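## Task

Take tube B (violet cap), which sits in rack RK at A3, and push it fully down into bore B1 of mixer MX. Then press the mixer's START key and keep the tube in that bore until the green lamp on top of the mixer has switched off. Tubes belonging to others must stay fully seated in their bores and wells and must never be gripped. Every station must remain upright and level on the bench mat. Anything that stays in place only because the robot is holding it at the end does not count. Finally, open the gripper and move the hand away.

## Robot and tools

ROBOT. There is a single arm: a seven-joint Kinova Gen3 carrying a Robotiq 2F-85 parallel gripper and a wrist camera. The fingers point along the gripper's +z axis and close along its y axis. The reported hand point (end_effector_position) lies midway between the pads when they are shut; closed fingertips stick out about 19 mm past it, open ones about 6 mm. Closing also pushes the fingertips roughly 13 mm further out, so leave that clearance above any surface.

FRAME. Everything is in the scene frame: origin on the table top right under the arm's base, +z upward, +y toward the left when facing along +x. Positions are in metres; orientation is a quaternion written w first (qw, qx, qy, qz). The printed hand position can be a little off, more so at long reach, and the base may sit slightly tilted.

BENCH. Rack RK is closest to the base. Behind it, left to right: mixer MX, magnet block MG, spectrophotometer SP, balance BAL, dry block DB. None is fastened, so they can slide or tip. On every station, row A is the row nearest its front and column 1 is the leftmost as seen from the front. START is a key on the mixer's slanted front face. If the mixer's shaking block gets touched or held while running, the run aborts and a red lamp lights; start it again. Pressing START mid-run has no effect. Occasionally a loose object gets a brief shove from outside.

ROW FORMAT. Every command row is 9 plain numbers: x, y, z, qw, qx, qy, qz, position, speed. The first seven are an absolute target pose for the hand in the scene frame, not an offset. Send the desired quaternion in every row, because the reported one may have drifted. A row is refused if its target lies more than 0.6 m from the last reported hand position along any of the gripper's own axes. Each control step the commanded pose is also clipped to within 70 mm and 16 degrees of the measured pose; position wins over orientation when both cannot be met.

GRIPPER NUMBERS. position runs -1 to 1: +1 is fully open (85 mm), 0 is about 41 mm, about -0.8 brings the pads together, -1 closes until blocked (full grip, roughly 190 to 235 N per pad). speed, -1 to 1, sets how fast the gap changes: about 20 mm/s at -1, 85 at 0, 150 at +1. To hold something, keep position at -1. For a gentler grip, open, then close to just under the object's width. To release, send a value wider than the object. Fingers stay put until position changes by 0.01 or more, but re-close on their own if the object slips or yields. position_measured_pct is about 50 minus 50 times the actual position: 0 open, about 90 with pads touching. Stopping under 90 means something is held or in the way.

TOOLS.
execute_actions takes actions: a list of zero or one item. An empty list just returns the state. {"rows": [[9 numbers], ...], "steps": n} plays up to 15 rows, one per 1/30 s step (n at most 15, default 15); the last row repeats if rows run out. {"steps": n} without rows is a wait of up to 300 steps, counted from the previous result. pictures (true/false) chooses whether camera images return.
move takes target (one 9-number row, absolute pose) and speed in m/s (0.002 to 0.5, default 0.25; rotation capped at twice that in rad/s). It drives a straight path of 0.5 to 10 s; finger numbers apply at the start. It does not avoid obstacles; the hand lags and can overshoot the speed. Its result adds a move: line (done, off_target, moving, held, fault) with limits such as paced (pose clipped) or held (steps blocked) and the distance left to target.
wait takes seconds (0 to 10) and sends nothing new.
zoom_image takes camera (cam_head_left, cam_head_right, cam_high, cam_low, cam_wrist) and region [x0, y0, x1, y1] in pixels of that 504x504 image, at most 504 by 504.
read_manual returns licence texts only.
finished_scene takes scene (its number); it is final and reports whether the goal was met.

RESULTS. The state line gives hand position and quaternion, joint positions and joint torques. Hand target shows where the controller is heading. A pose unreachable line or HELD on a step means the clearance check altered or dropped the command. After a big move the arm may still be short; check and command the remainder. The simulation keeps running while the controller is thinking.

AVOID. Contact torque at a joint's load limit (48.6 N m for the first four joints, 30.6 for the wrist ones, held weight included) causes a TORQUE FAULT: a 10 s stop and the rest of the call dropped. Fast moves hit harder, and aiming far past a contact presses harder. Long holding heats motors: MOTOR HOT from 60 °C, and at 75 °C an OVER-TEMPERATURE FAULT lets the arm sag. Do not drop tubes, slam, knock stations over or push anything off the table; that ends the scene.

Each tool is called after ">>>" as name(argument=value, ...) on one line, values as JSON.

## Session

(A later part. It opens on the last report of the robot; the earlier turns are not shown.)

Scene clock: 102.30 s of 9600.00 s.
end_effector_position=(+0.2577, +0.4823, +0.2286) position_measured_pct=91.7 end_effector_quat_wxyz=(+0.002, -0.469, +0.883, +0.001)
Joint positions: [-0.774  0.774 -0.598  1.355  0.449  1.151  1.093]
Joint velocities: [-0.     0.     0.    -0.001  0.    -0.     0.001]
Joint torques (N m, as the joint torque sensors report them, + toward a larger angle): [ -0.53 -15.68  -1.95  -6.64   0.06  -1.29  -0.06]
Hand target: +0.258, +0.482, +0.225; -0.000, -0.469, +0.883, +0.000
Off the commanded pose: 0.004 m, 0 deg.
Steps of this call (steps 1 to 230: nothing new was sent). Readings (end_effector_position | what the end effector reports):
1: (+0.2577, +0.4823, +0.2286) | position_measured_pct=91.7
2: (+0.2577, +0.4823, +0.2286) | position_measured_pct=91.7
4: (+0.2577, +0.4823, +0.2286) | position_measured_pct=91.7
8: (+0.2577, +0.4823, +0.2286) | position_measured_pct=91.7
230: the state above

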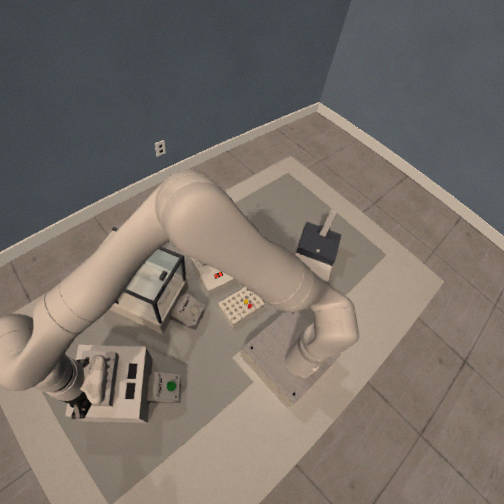

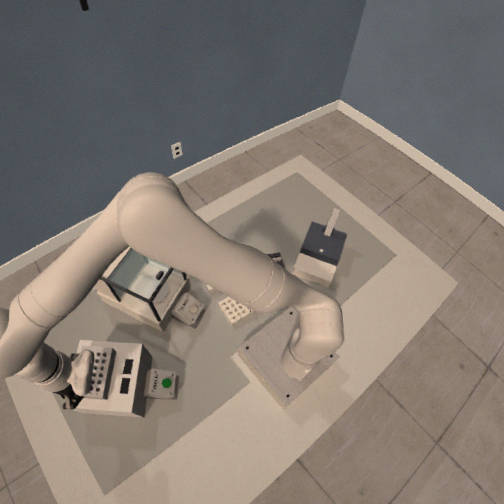

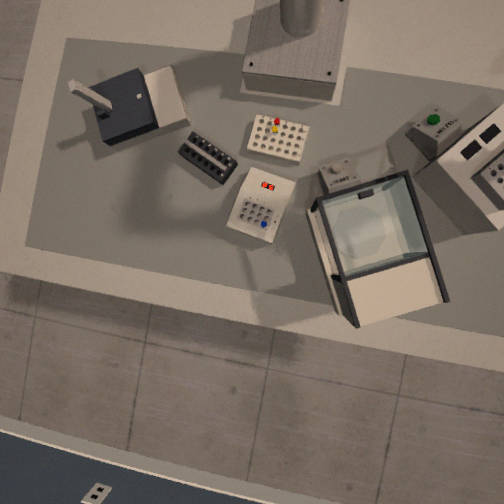

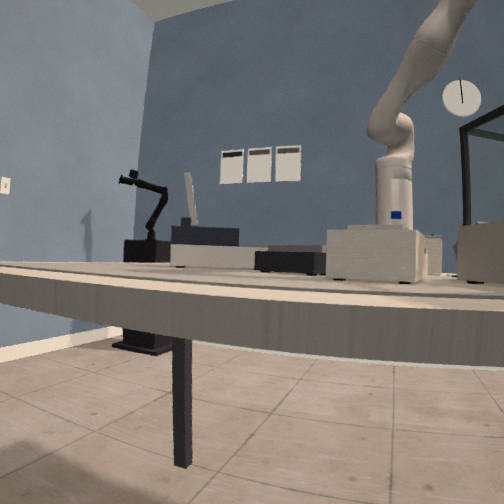

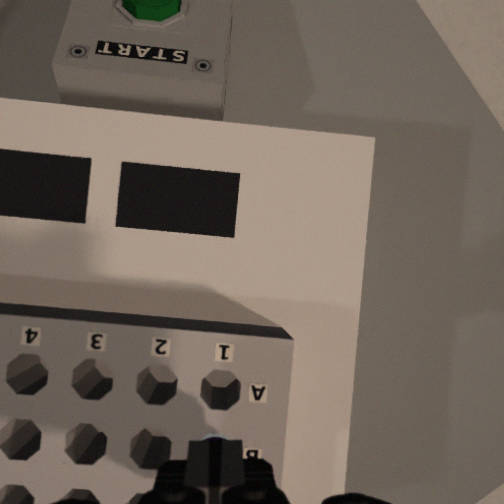

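>>> move(target=[0.2577, 0.4818, 0.27, 0, -0.469, 0.883, 0, -1, 0], speed=0.1)

>>> move(target=[0.187, 0.330, 0.25, 0, -0.469, 0.883, 0, -1, 0], speed=0.2)

Scene clock: 105.47 s of 9600.00 s.
end_effector_position=(+0.2577, +0.4817, +0.2699) position_measured_pct=91.7 end_effector_quat_wxyz=(+0.000, -0.469, +0.883, -0.000)
Joint positions: [-0.771  0.732 -0.613  1.29   0.419  1.254  1.12 ]
Joint velocities: [-0.    -0.001  0.    -0.002  0.     0.003  0.001]
Joint torques (N m, as the joint torque sensors report them, + toward a larger angle): [ -0.2  -20.72  -2.9   -7.31   0.28  -0.23   0.01]
Hand target: +0.258, +0.482, +0.270; +0.000, -0.469, +0.883, -0.000
Off the commanded pose: 0.000 m, 0 deg.
move: done

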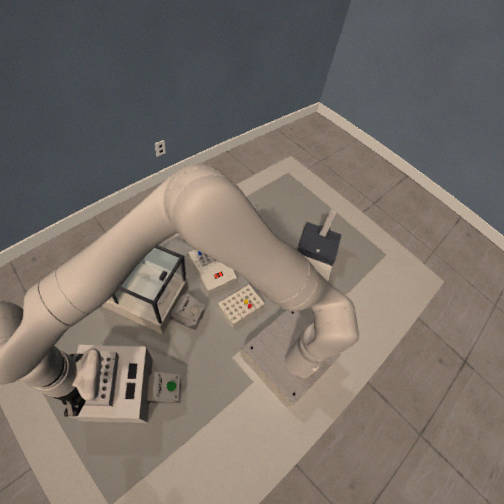

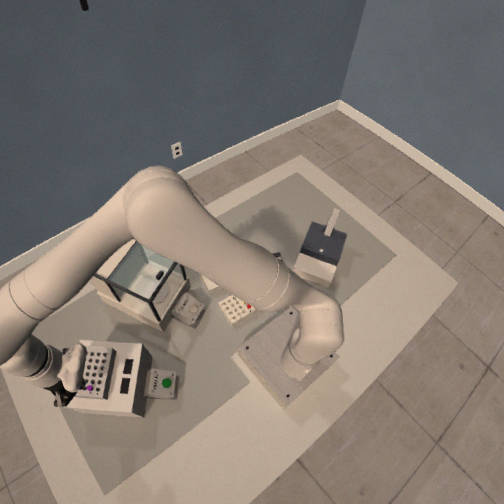

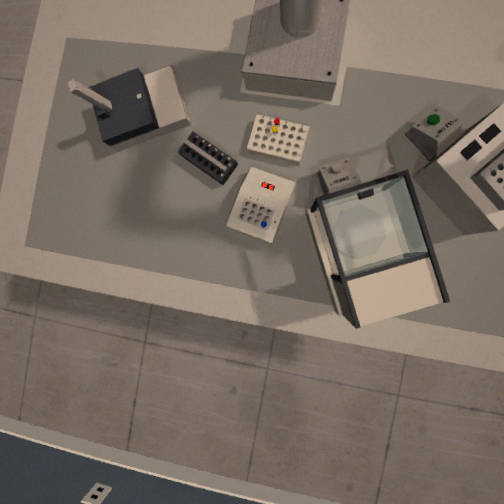

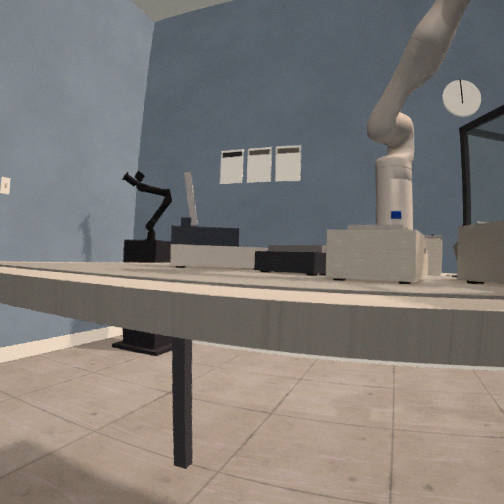

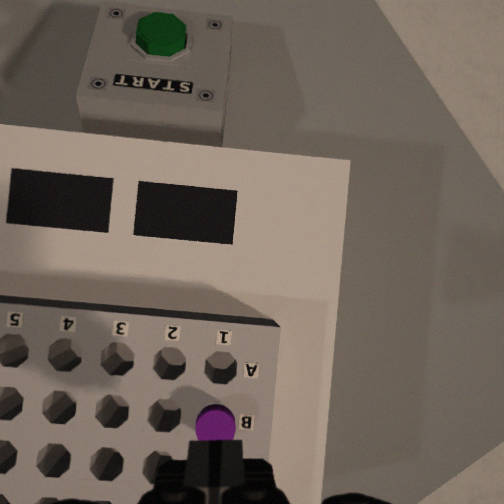

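Scene clock: 106.80 s of 9600.00 s.
end_effector_position=(+0.1866, +0.3302, +0.2495) position_measured_pct=91.7 end_effector_quat_wxyz=(-0.001, -0.470, +0.883, -0.000)
Joint positions: [-0.579  0.426 -0.689  1.917  0.336  0.926  1.084]
Joint velocities: [ 0.008 -0.012  0.     0.007 -0.002 -0.004  0.004]
Joint torques (N m, as the joint torque sensors report them, + toward a larger angle): [ -0.64 -12.79  -1.31  -6.17   0.12  -0.08   0.56]
Hand target: +0.187, +0.330, +0.250; -0.000, -0.470, +0.883, +0.000
Off the commanded pose: 0.001 m, 0 deg.
move: done

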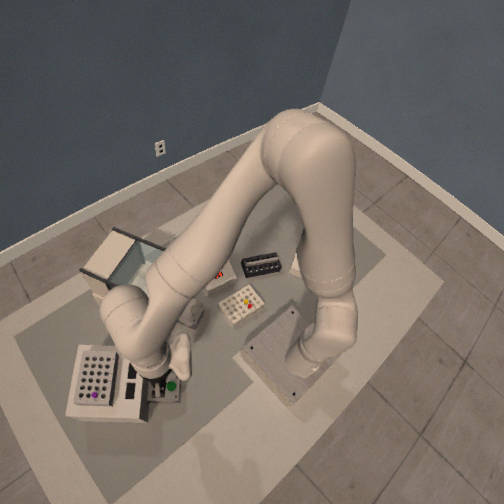

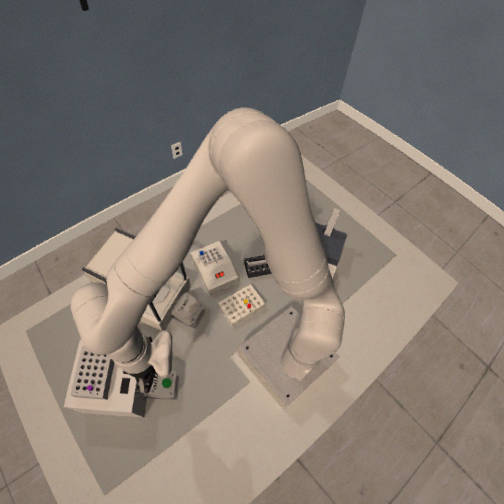

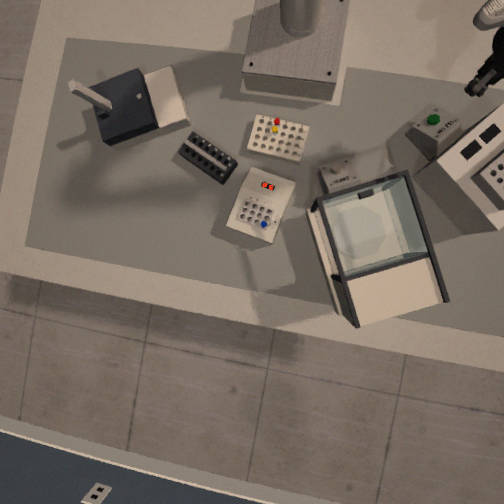

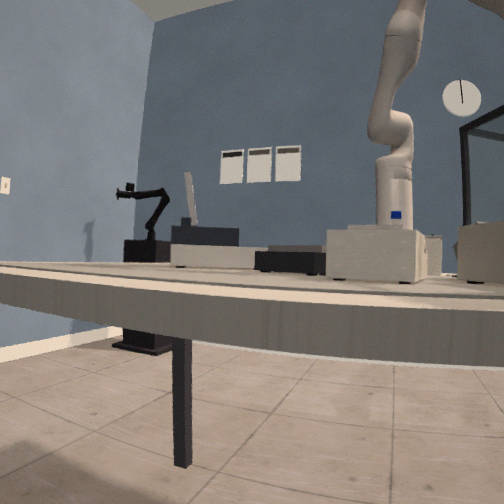

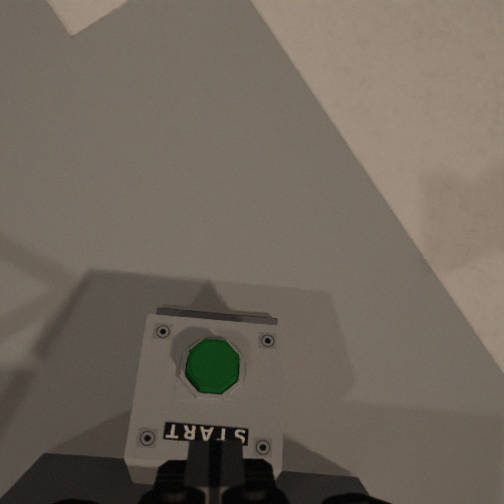

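Button is at (213, 365), aligned. Descend.

>>> move(target=[0.187, 0.330, 0.14, 0, -0.469, 0.883, 0, -1, 0], speed=0.12)

>>> move(target=[0.187, 0.330, 0.115, 0, -0.469, 0.883, 0, -1, 0], speed=0.03)

Scene clock: 110.27 s of 9600.00 s.
end_effector_position=(+0.1869, +0.3302, +0.1402) position_measured_pct=91.7 end_effector_quat_wxyz=(-0.000, -0.469, +0.883, +0.001)
Joint positions: [-0.7    0.63  -0.545  2.045  0.554  0.622  0.89 ]
Joint velocities: [-0.004  0.004  0.003  0.     0.004 -0.002 -0.004]
Joint torques (N m, as the joint torque sensors report them, + toward a larger angle): [ -0.29 -14.9   -2.2   -4.4   -0.36  -0.29   0.42]
Hand target: +0.187, +0.330, +0.140; -0.000, -0.469, +0.883, +0.001
Off the commanded pose: 0.000 m, 0 deg.
move: done

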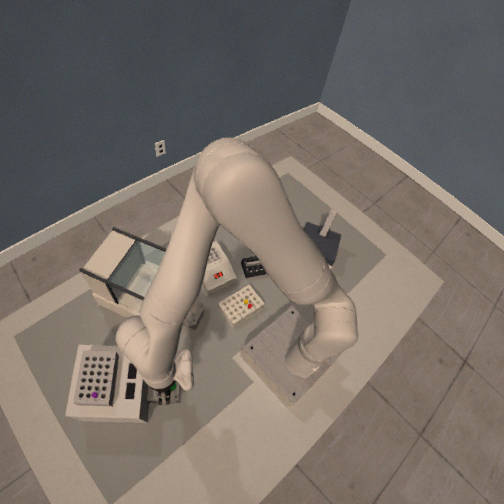

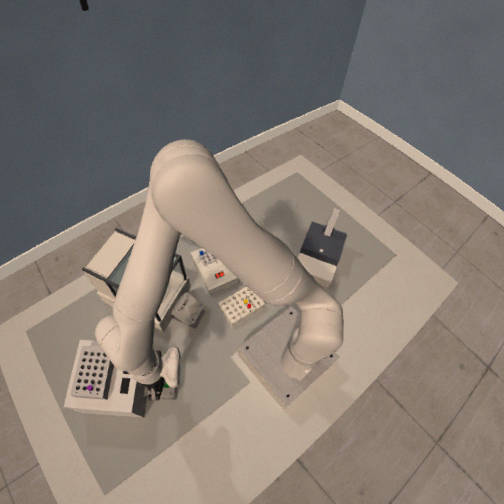

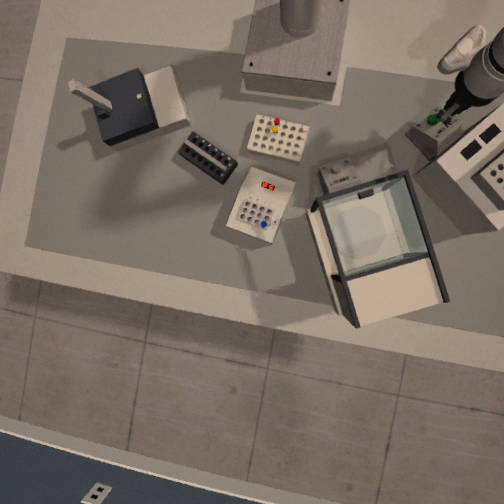

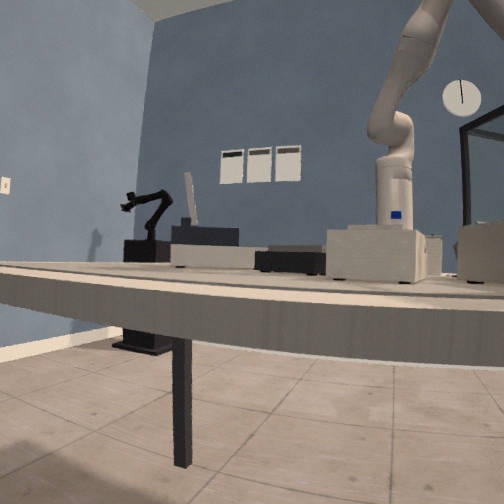

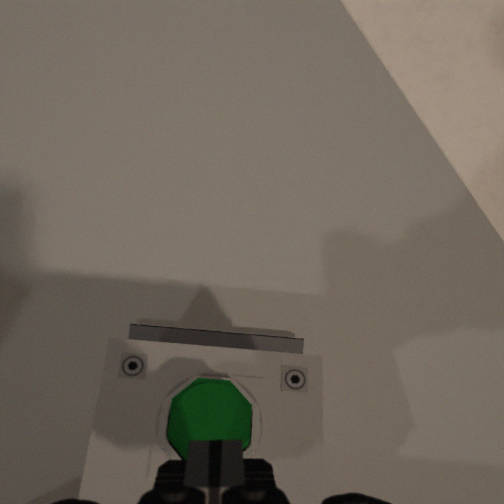

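Scene clock: 111.33 s of 9600.00 s.
end_effector_position=(+0.1876, +0.3313, +0.1194) position_measured_pct=91.7 end_effector_quat_wxyz=(+0.004, -0.469, +0.883, +0.001)
Joint positions: [-0.738  0.67  -0.497  2.062  0.608  0.557  0.842]
Joint velocities: [-0.005 -0.003  0.004  0.004  0.009 -0.005 -0.008]
Joint torques (N m, as the joint torque sensors report them, + toward a larger angle): [ 0.08 -6.41  0.11 -3.32  0.95 -2.22  0.43]
Hand target: +0.187, +0.330, +0.115; -0.000, -0.469, +0.883, +0.000
Off the commanded pose: 0.005 m, 0 deg.
move: off_target

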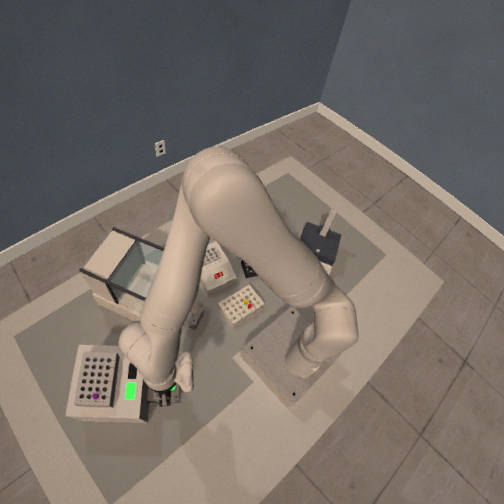

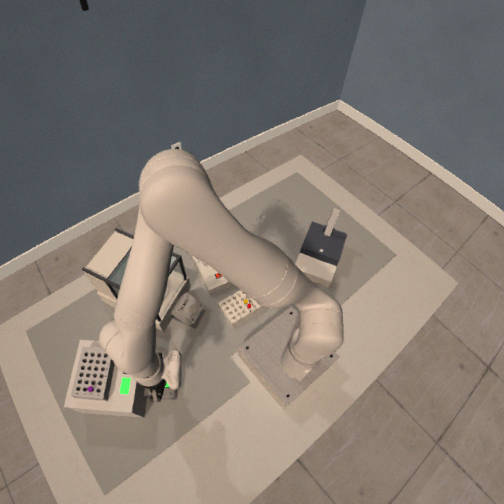

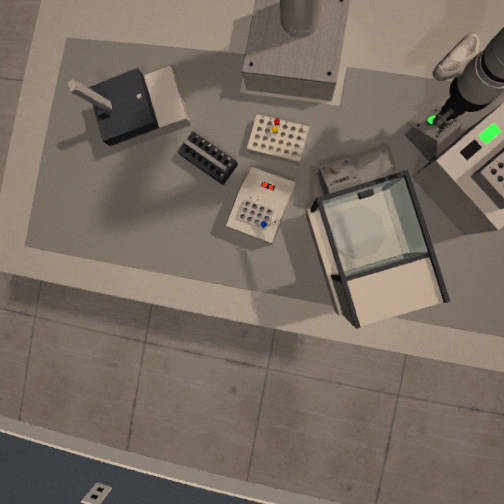

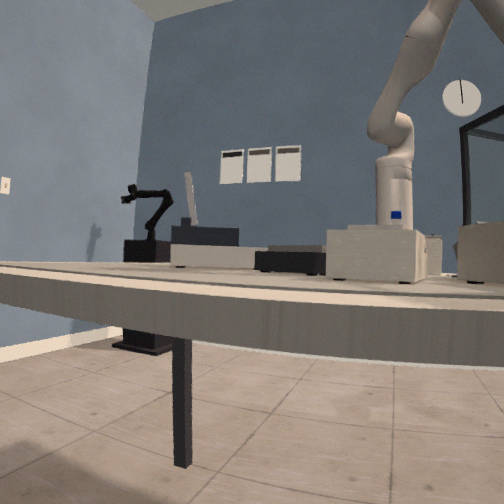

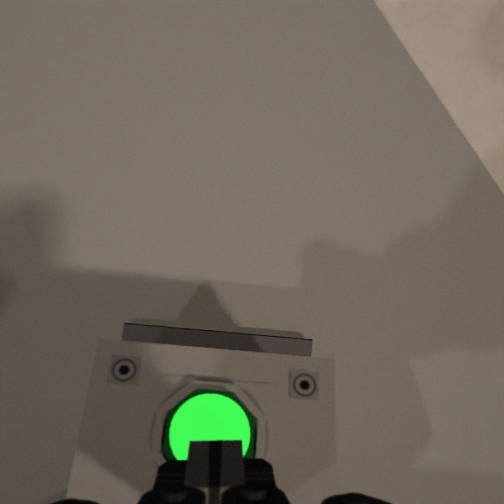

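Green lamp on. Retreat.

>>> move(target=[0.187, 0.330, 0.20, 0, -0.469, 0.883, 0, -1, 0], speed=0.12)

>>> move(target=[0.15, 0.26, 0.30, 0, -0.469, 0.883, 0, 1, 0], speed=0.15)

>>> wait(seconds=8)

Scene clock: 116.20 s of 9600.00 s.
end_effector_position=(+0.1871, +0.3299, +0.1998) position_measured_pct=91.7 end_effector_quat_wxyz=(+0.000, -0.469, +0.883, -0.000)
Joint positions: [-0.63   0.512 -0.634  1.987  0.427  0.785  1.001]
Joint velocities: [ 0.004 -0.004 -0.    -0.002 -0.001  0.002  0.003]
Joint torques (N m, as the joint torque sensors report them, + toward a larger angle): [ -0.06 -13.49  -1.62  -5.61  -0.07  -0.05   0.57]
Hand target: +0.187, +0.330, +0.200; +0.000, -0.469, +0.883, -0.000
Off the commanded pose: 0.000 m, 0 deg.
move: done

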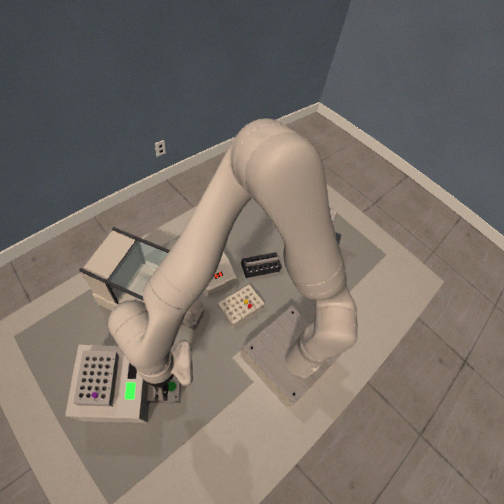

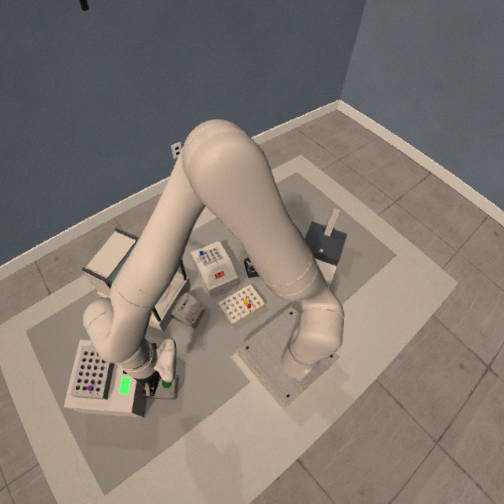

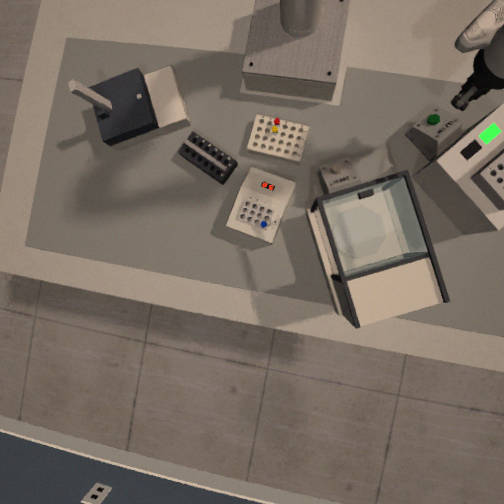

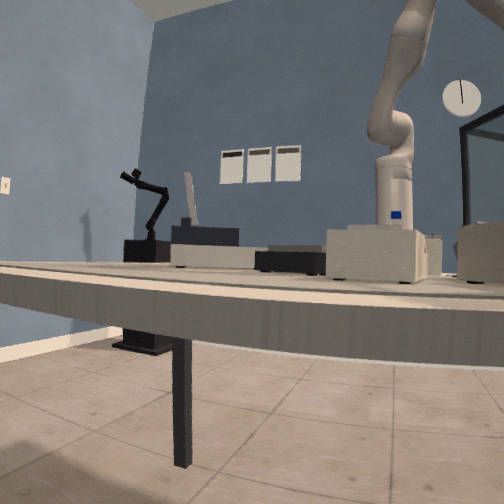

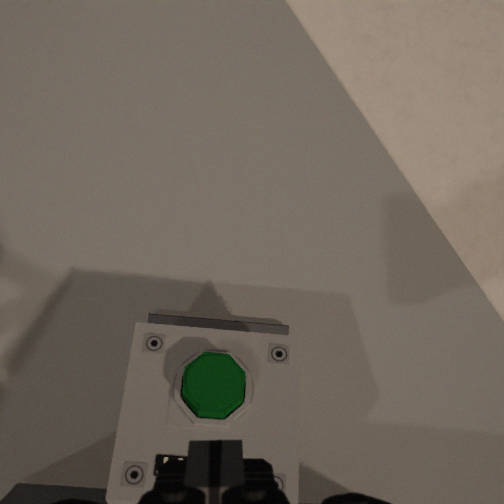

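Scene clock: 117.60 s of 9600.00 s.
end_effector_position=(+0.1501, +0.2597, +0.2997) position_measured_pct=0.0 end_effector_quat_wxyz=(-0.000, -0.469, +0.883, -0.001)
Joint positions: [-0.427  0.157 -0.758  2.05   0.133  0.99   1.262]
Joint velocities: [ 0.004 -0.006  0.002  0.    -0.002  0.001  0.002]
Joint torques (N m, as the joint torque sensors report them, + toward a larger angle): [ 0.06 -8.   -0.81 -7.55  0.19 -0.1   0.03]
Hand target: +0.150, +0.260, +0.300; +0.000, -0.469, +0.883, -0.001
Off the commanded pose: 0.000 m, 0 deg.
move: done

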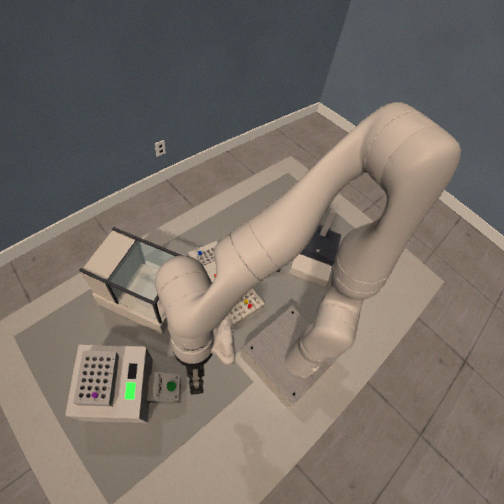

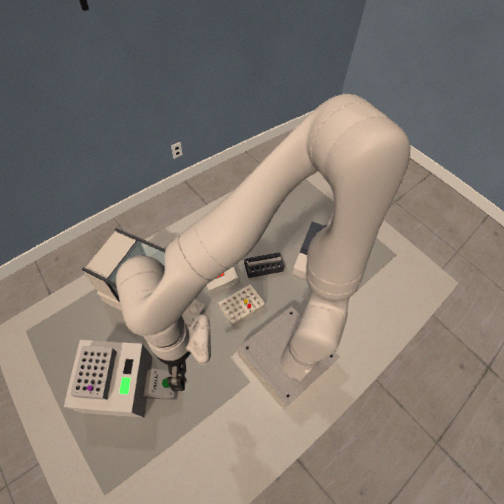

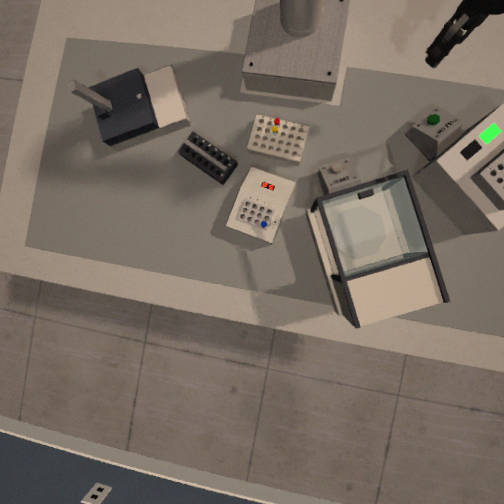

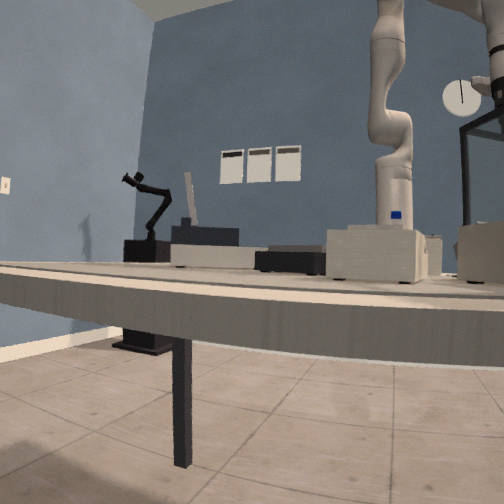

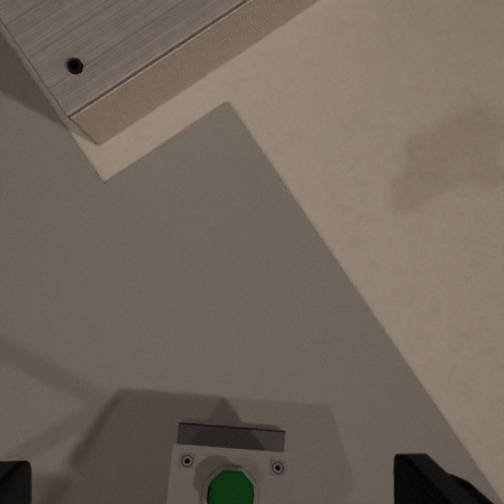

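Scene clock: 125.60 s of 9600.00 s.
end_effector_position=(+0.1503, +0.2596, +0.2999) position_measured_pct=0.0 end_effector_quat_wxyz=(+0.000, -0.469, +0.883, -0.001)
Joint positions: [-0.426  0.156 -0.758  2.05   0.133  0.99   1.262]
Joint velocities: [-0.    -0.     0.001 -0.     0.    -0.     0.001]
Joint torques (N m, as the joint torque sensors report them, + toward a larger angle): [-0.5  -8.17 -0.42 -7.56 -0.01  0.06  0.01]
Hand target: +0.150, +0.260, +0.300; +0.000, -0.469, +0.883, -0.001
Off the commanded pose: 0.000 m, 0 deg.
Steps of this call (steps 1 to 240: nothing new was sent). Readings (end_effector_position | what the end effector reports):
1: (+0.1501, +0.2597, +0.2997) | position_measured_pct=0.0
2: (+0.1502, +0.2597, +0.2998) | position_measured_pct=0.0
4: (+0.1502, +0.2597, +0.2998) | position_measured_pct=0.0
8: (+0.1502, +0.2597, +0.2998) | position_measured_pct=0.0
240: the state above

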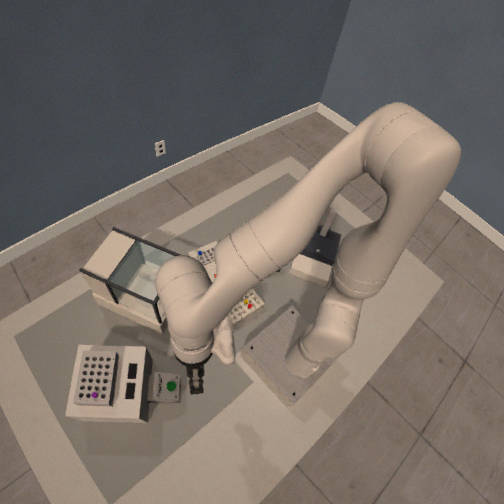

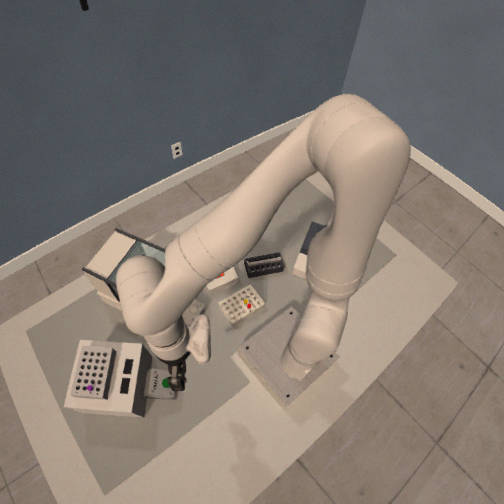

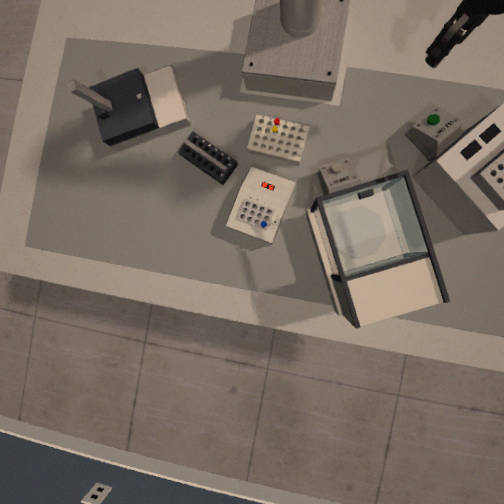

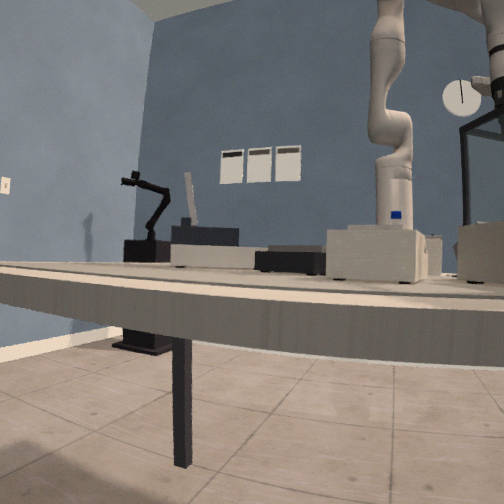

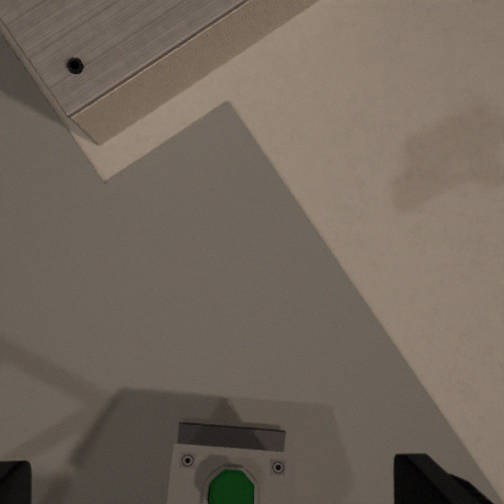

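>>> zoom_image(camera="cam_head_left", region=[50, 330, 160, 430])

Region (50, 330, 160, 430) of cam_head_left's 504x504 image, scaled by 4.582, with more detail than that image has; it fills the top 458 rows of this view, and the rest is white.

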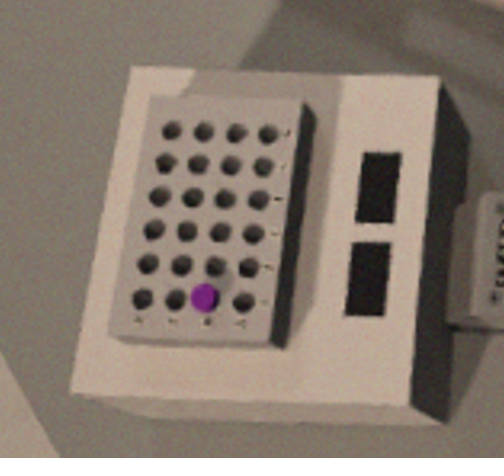

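Both lamps are off and the tube is seated in B1.

>>> finished_scene(scene=2)

The scene is finished: the task was done.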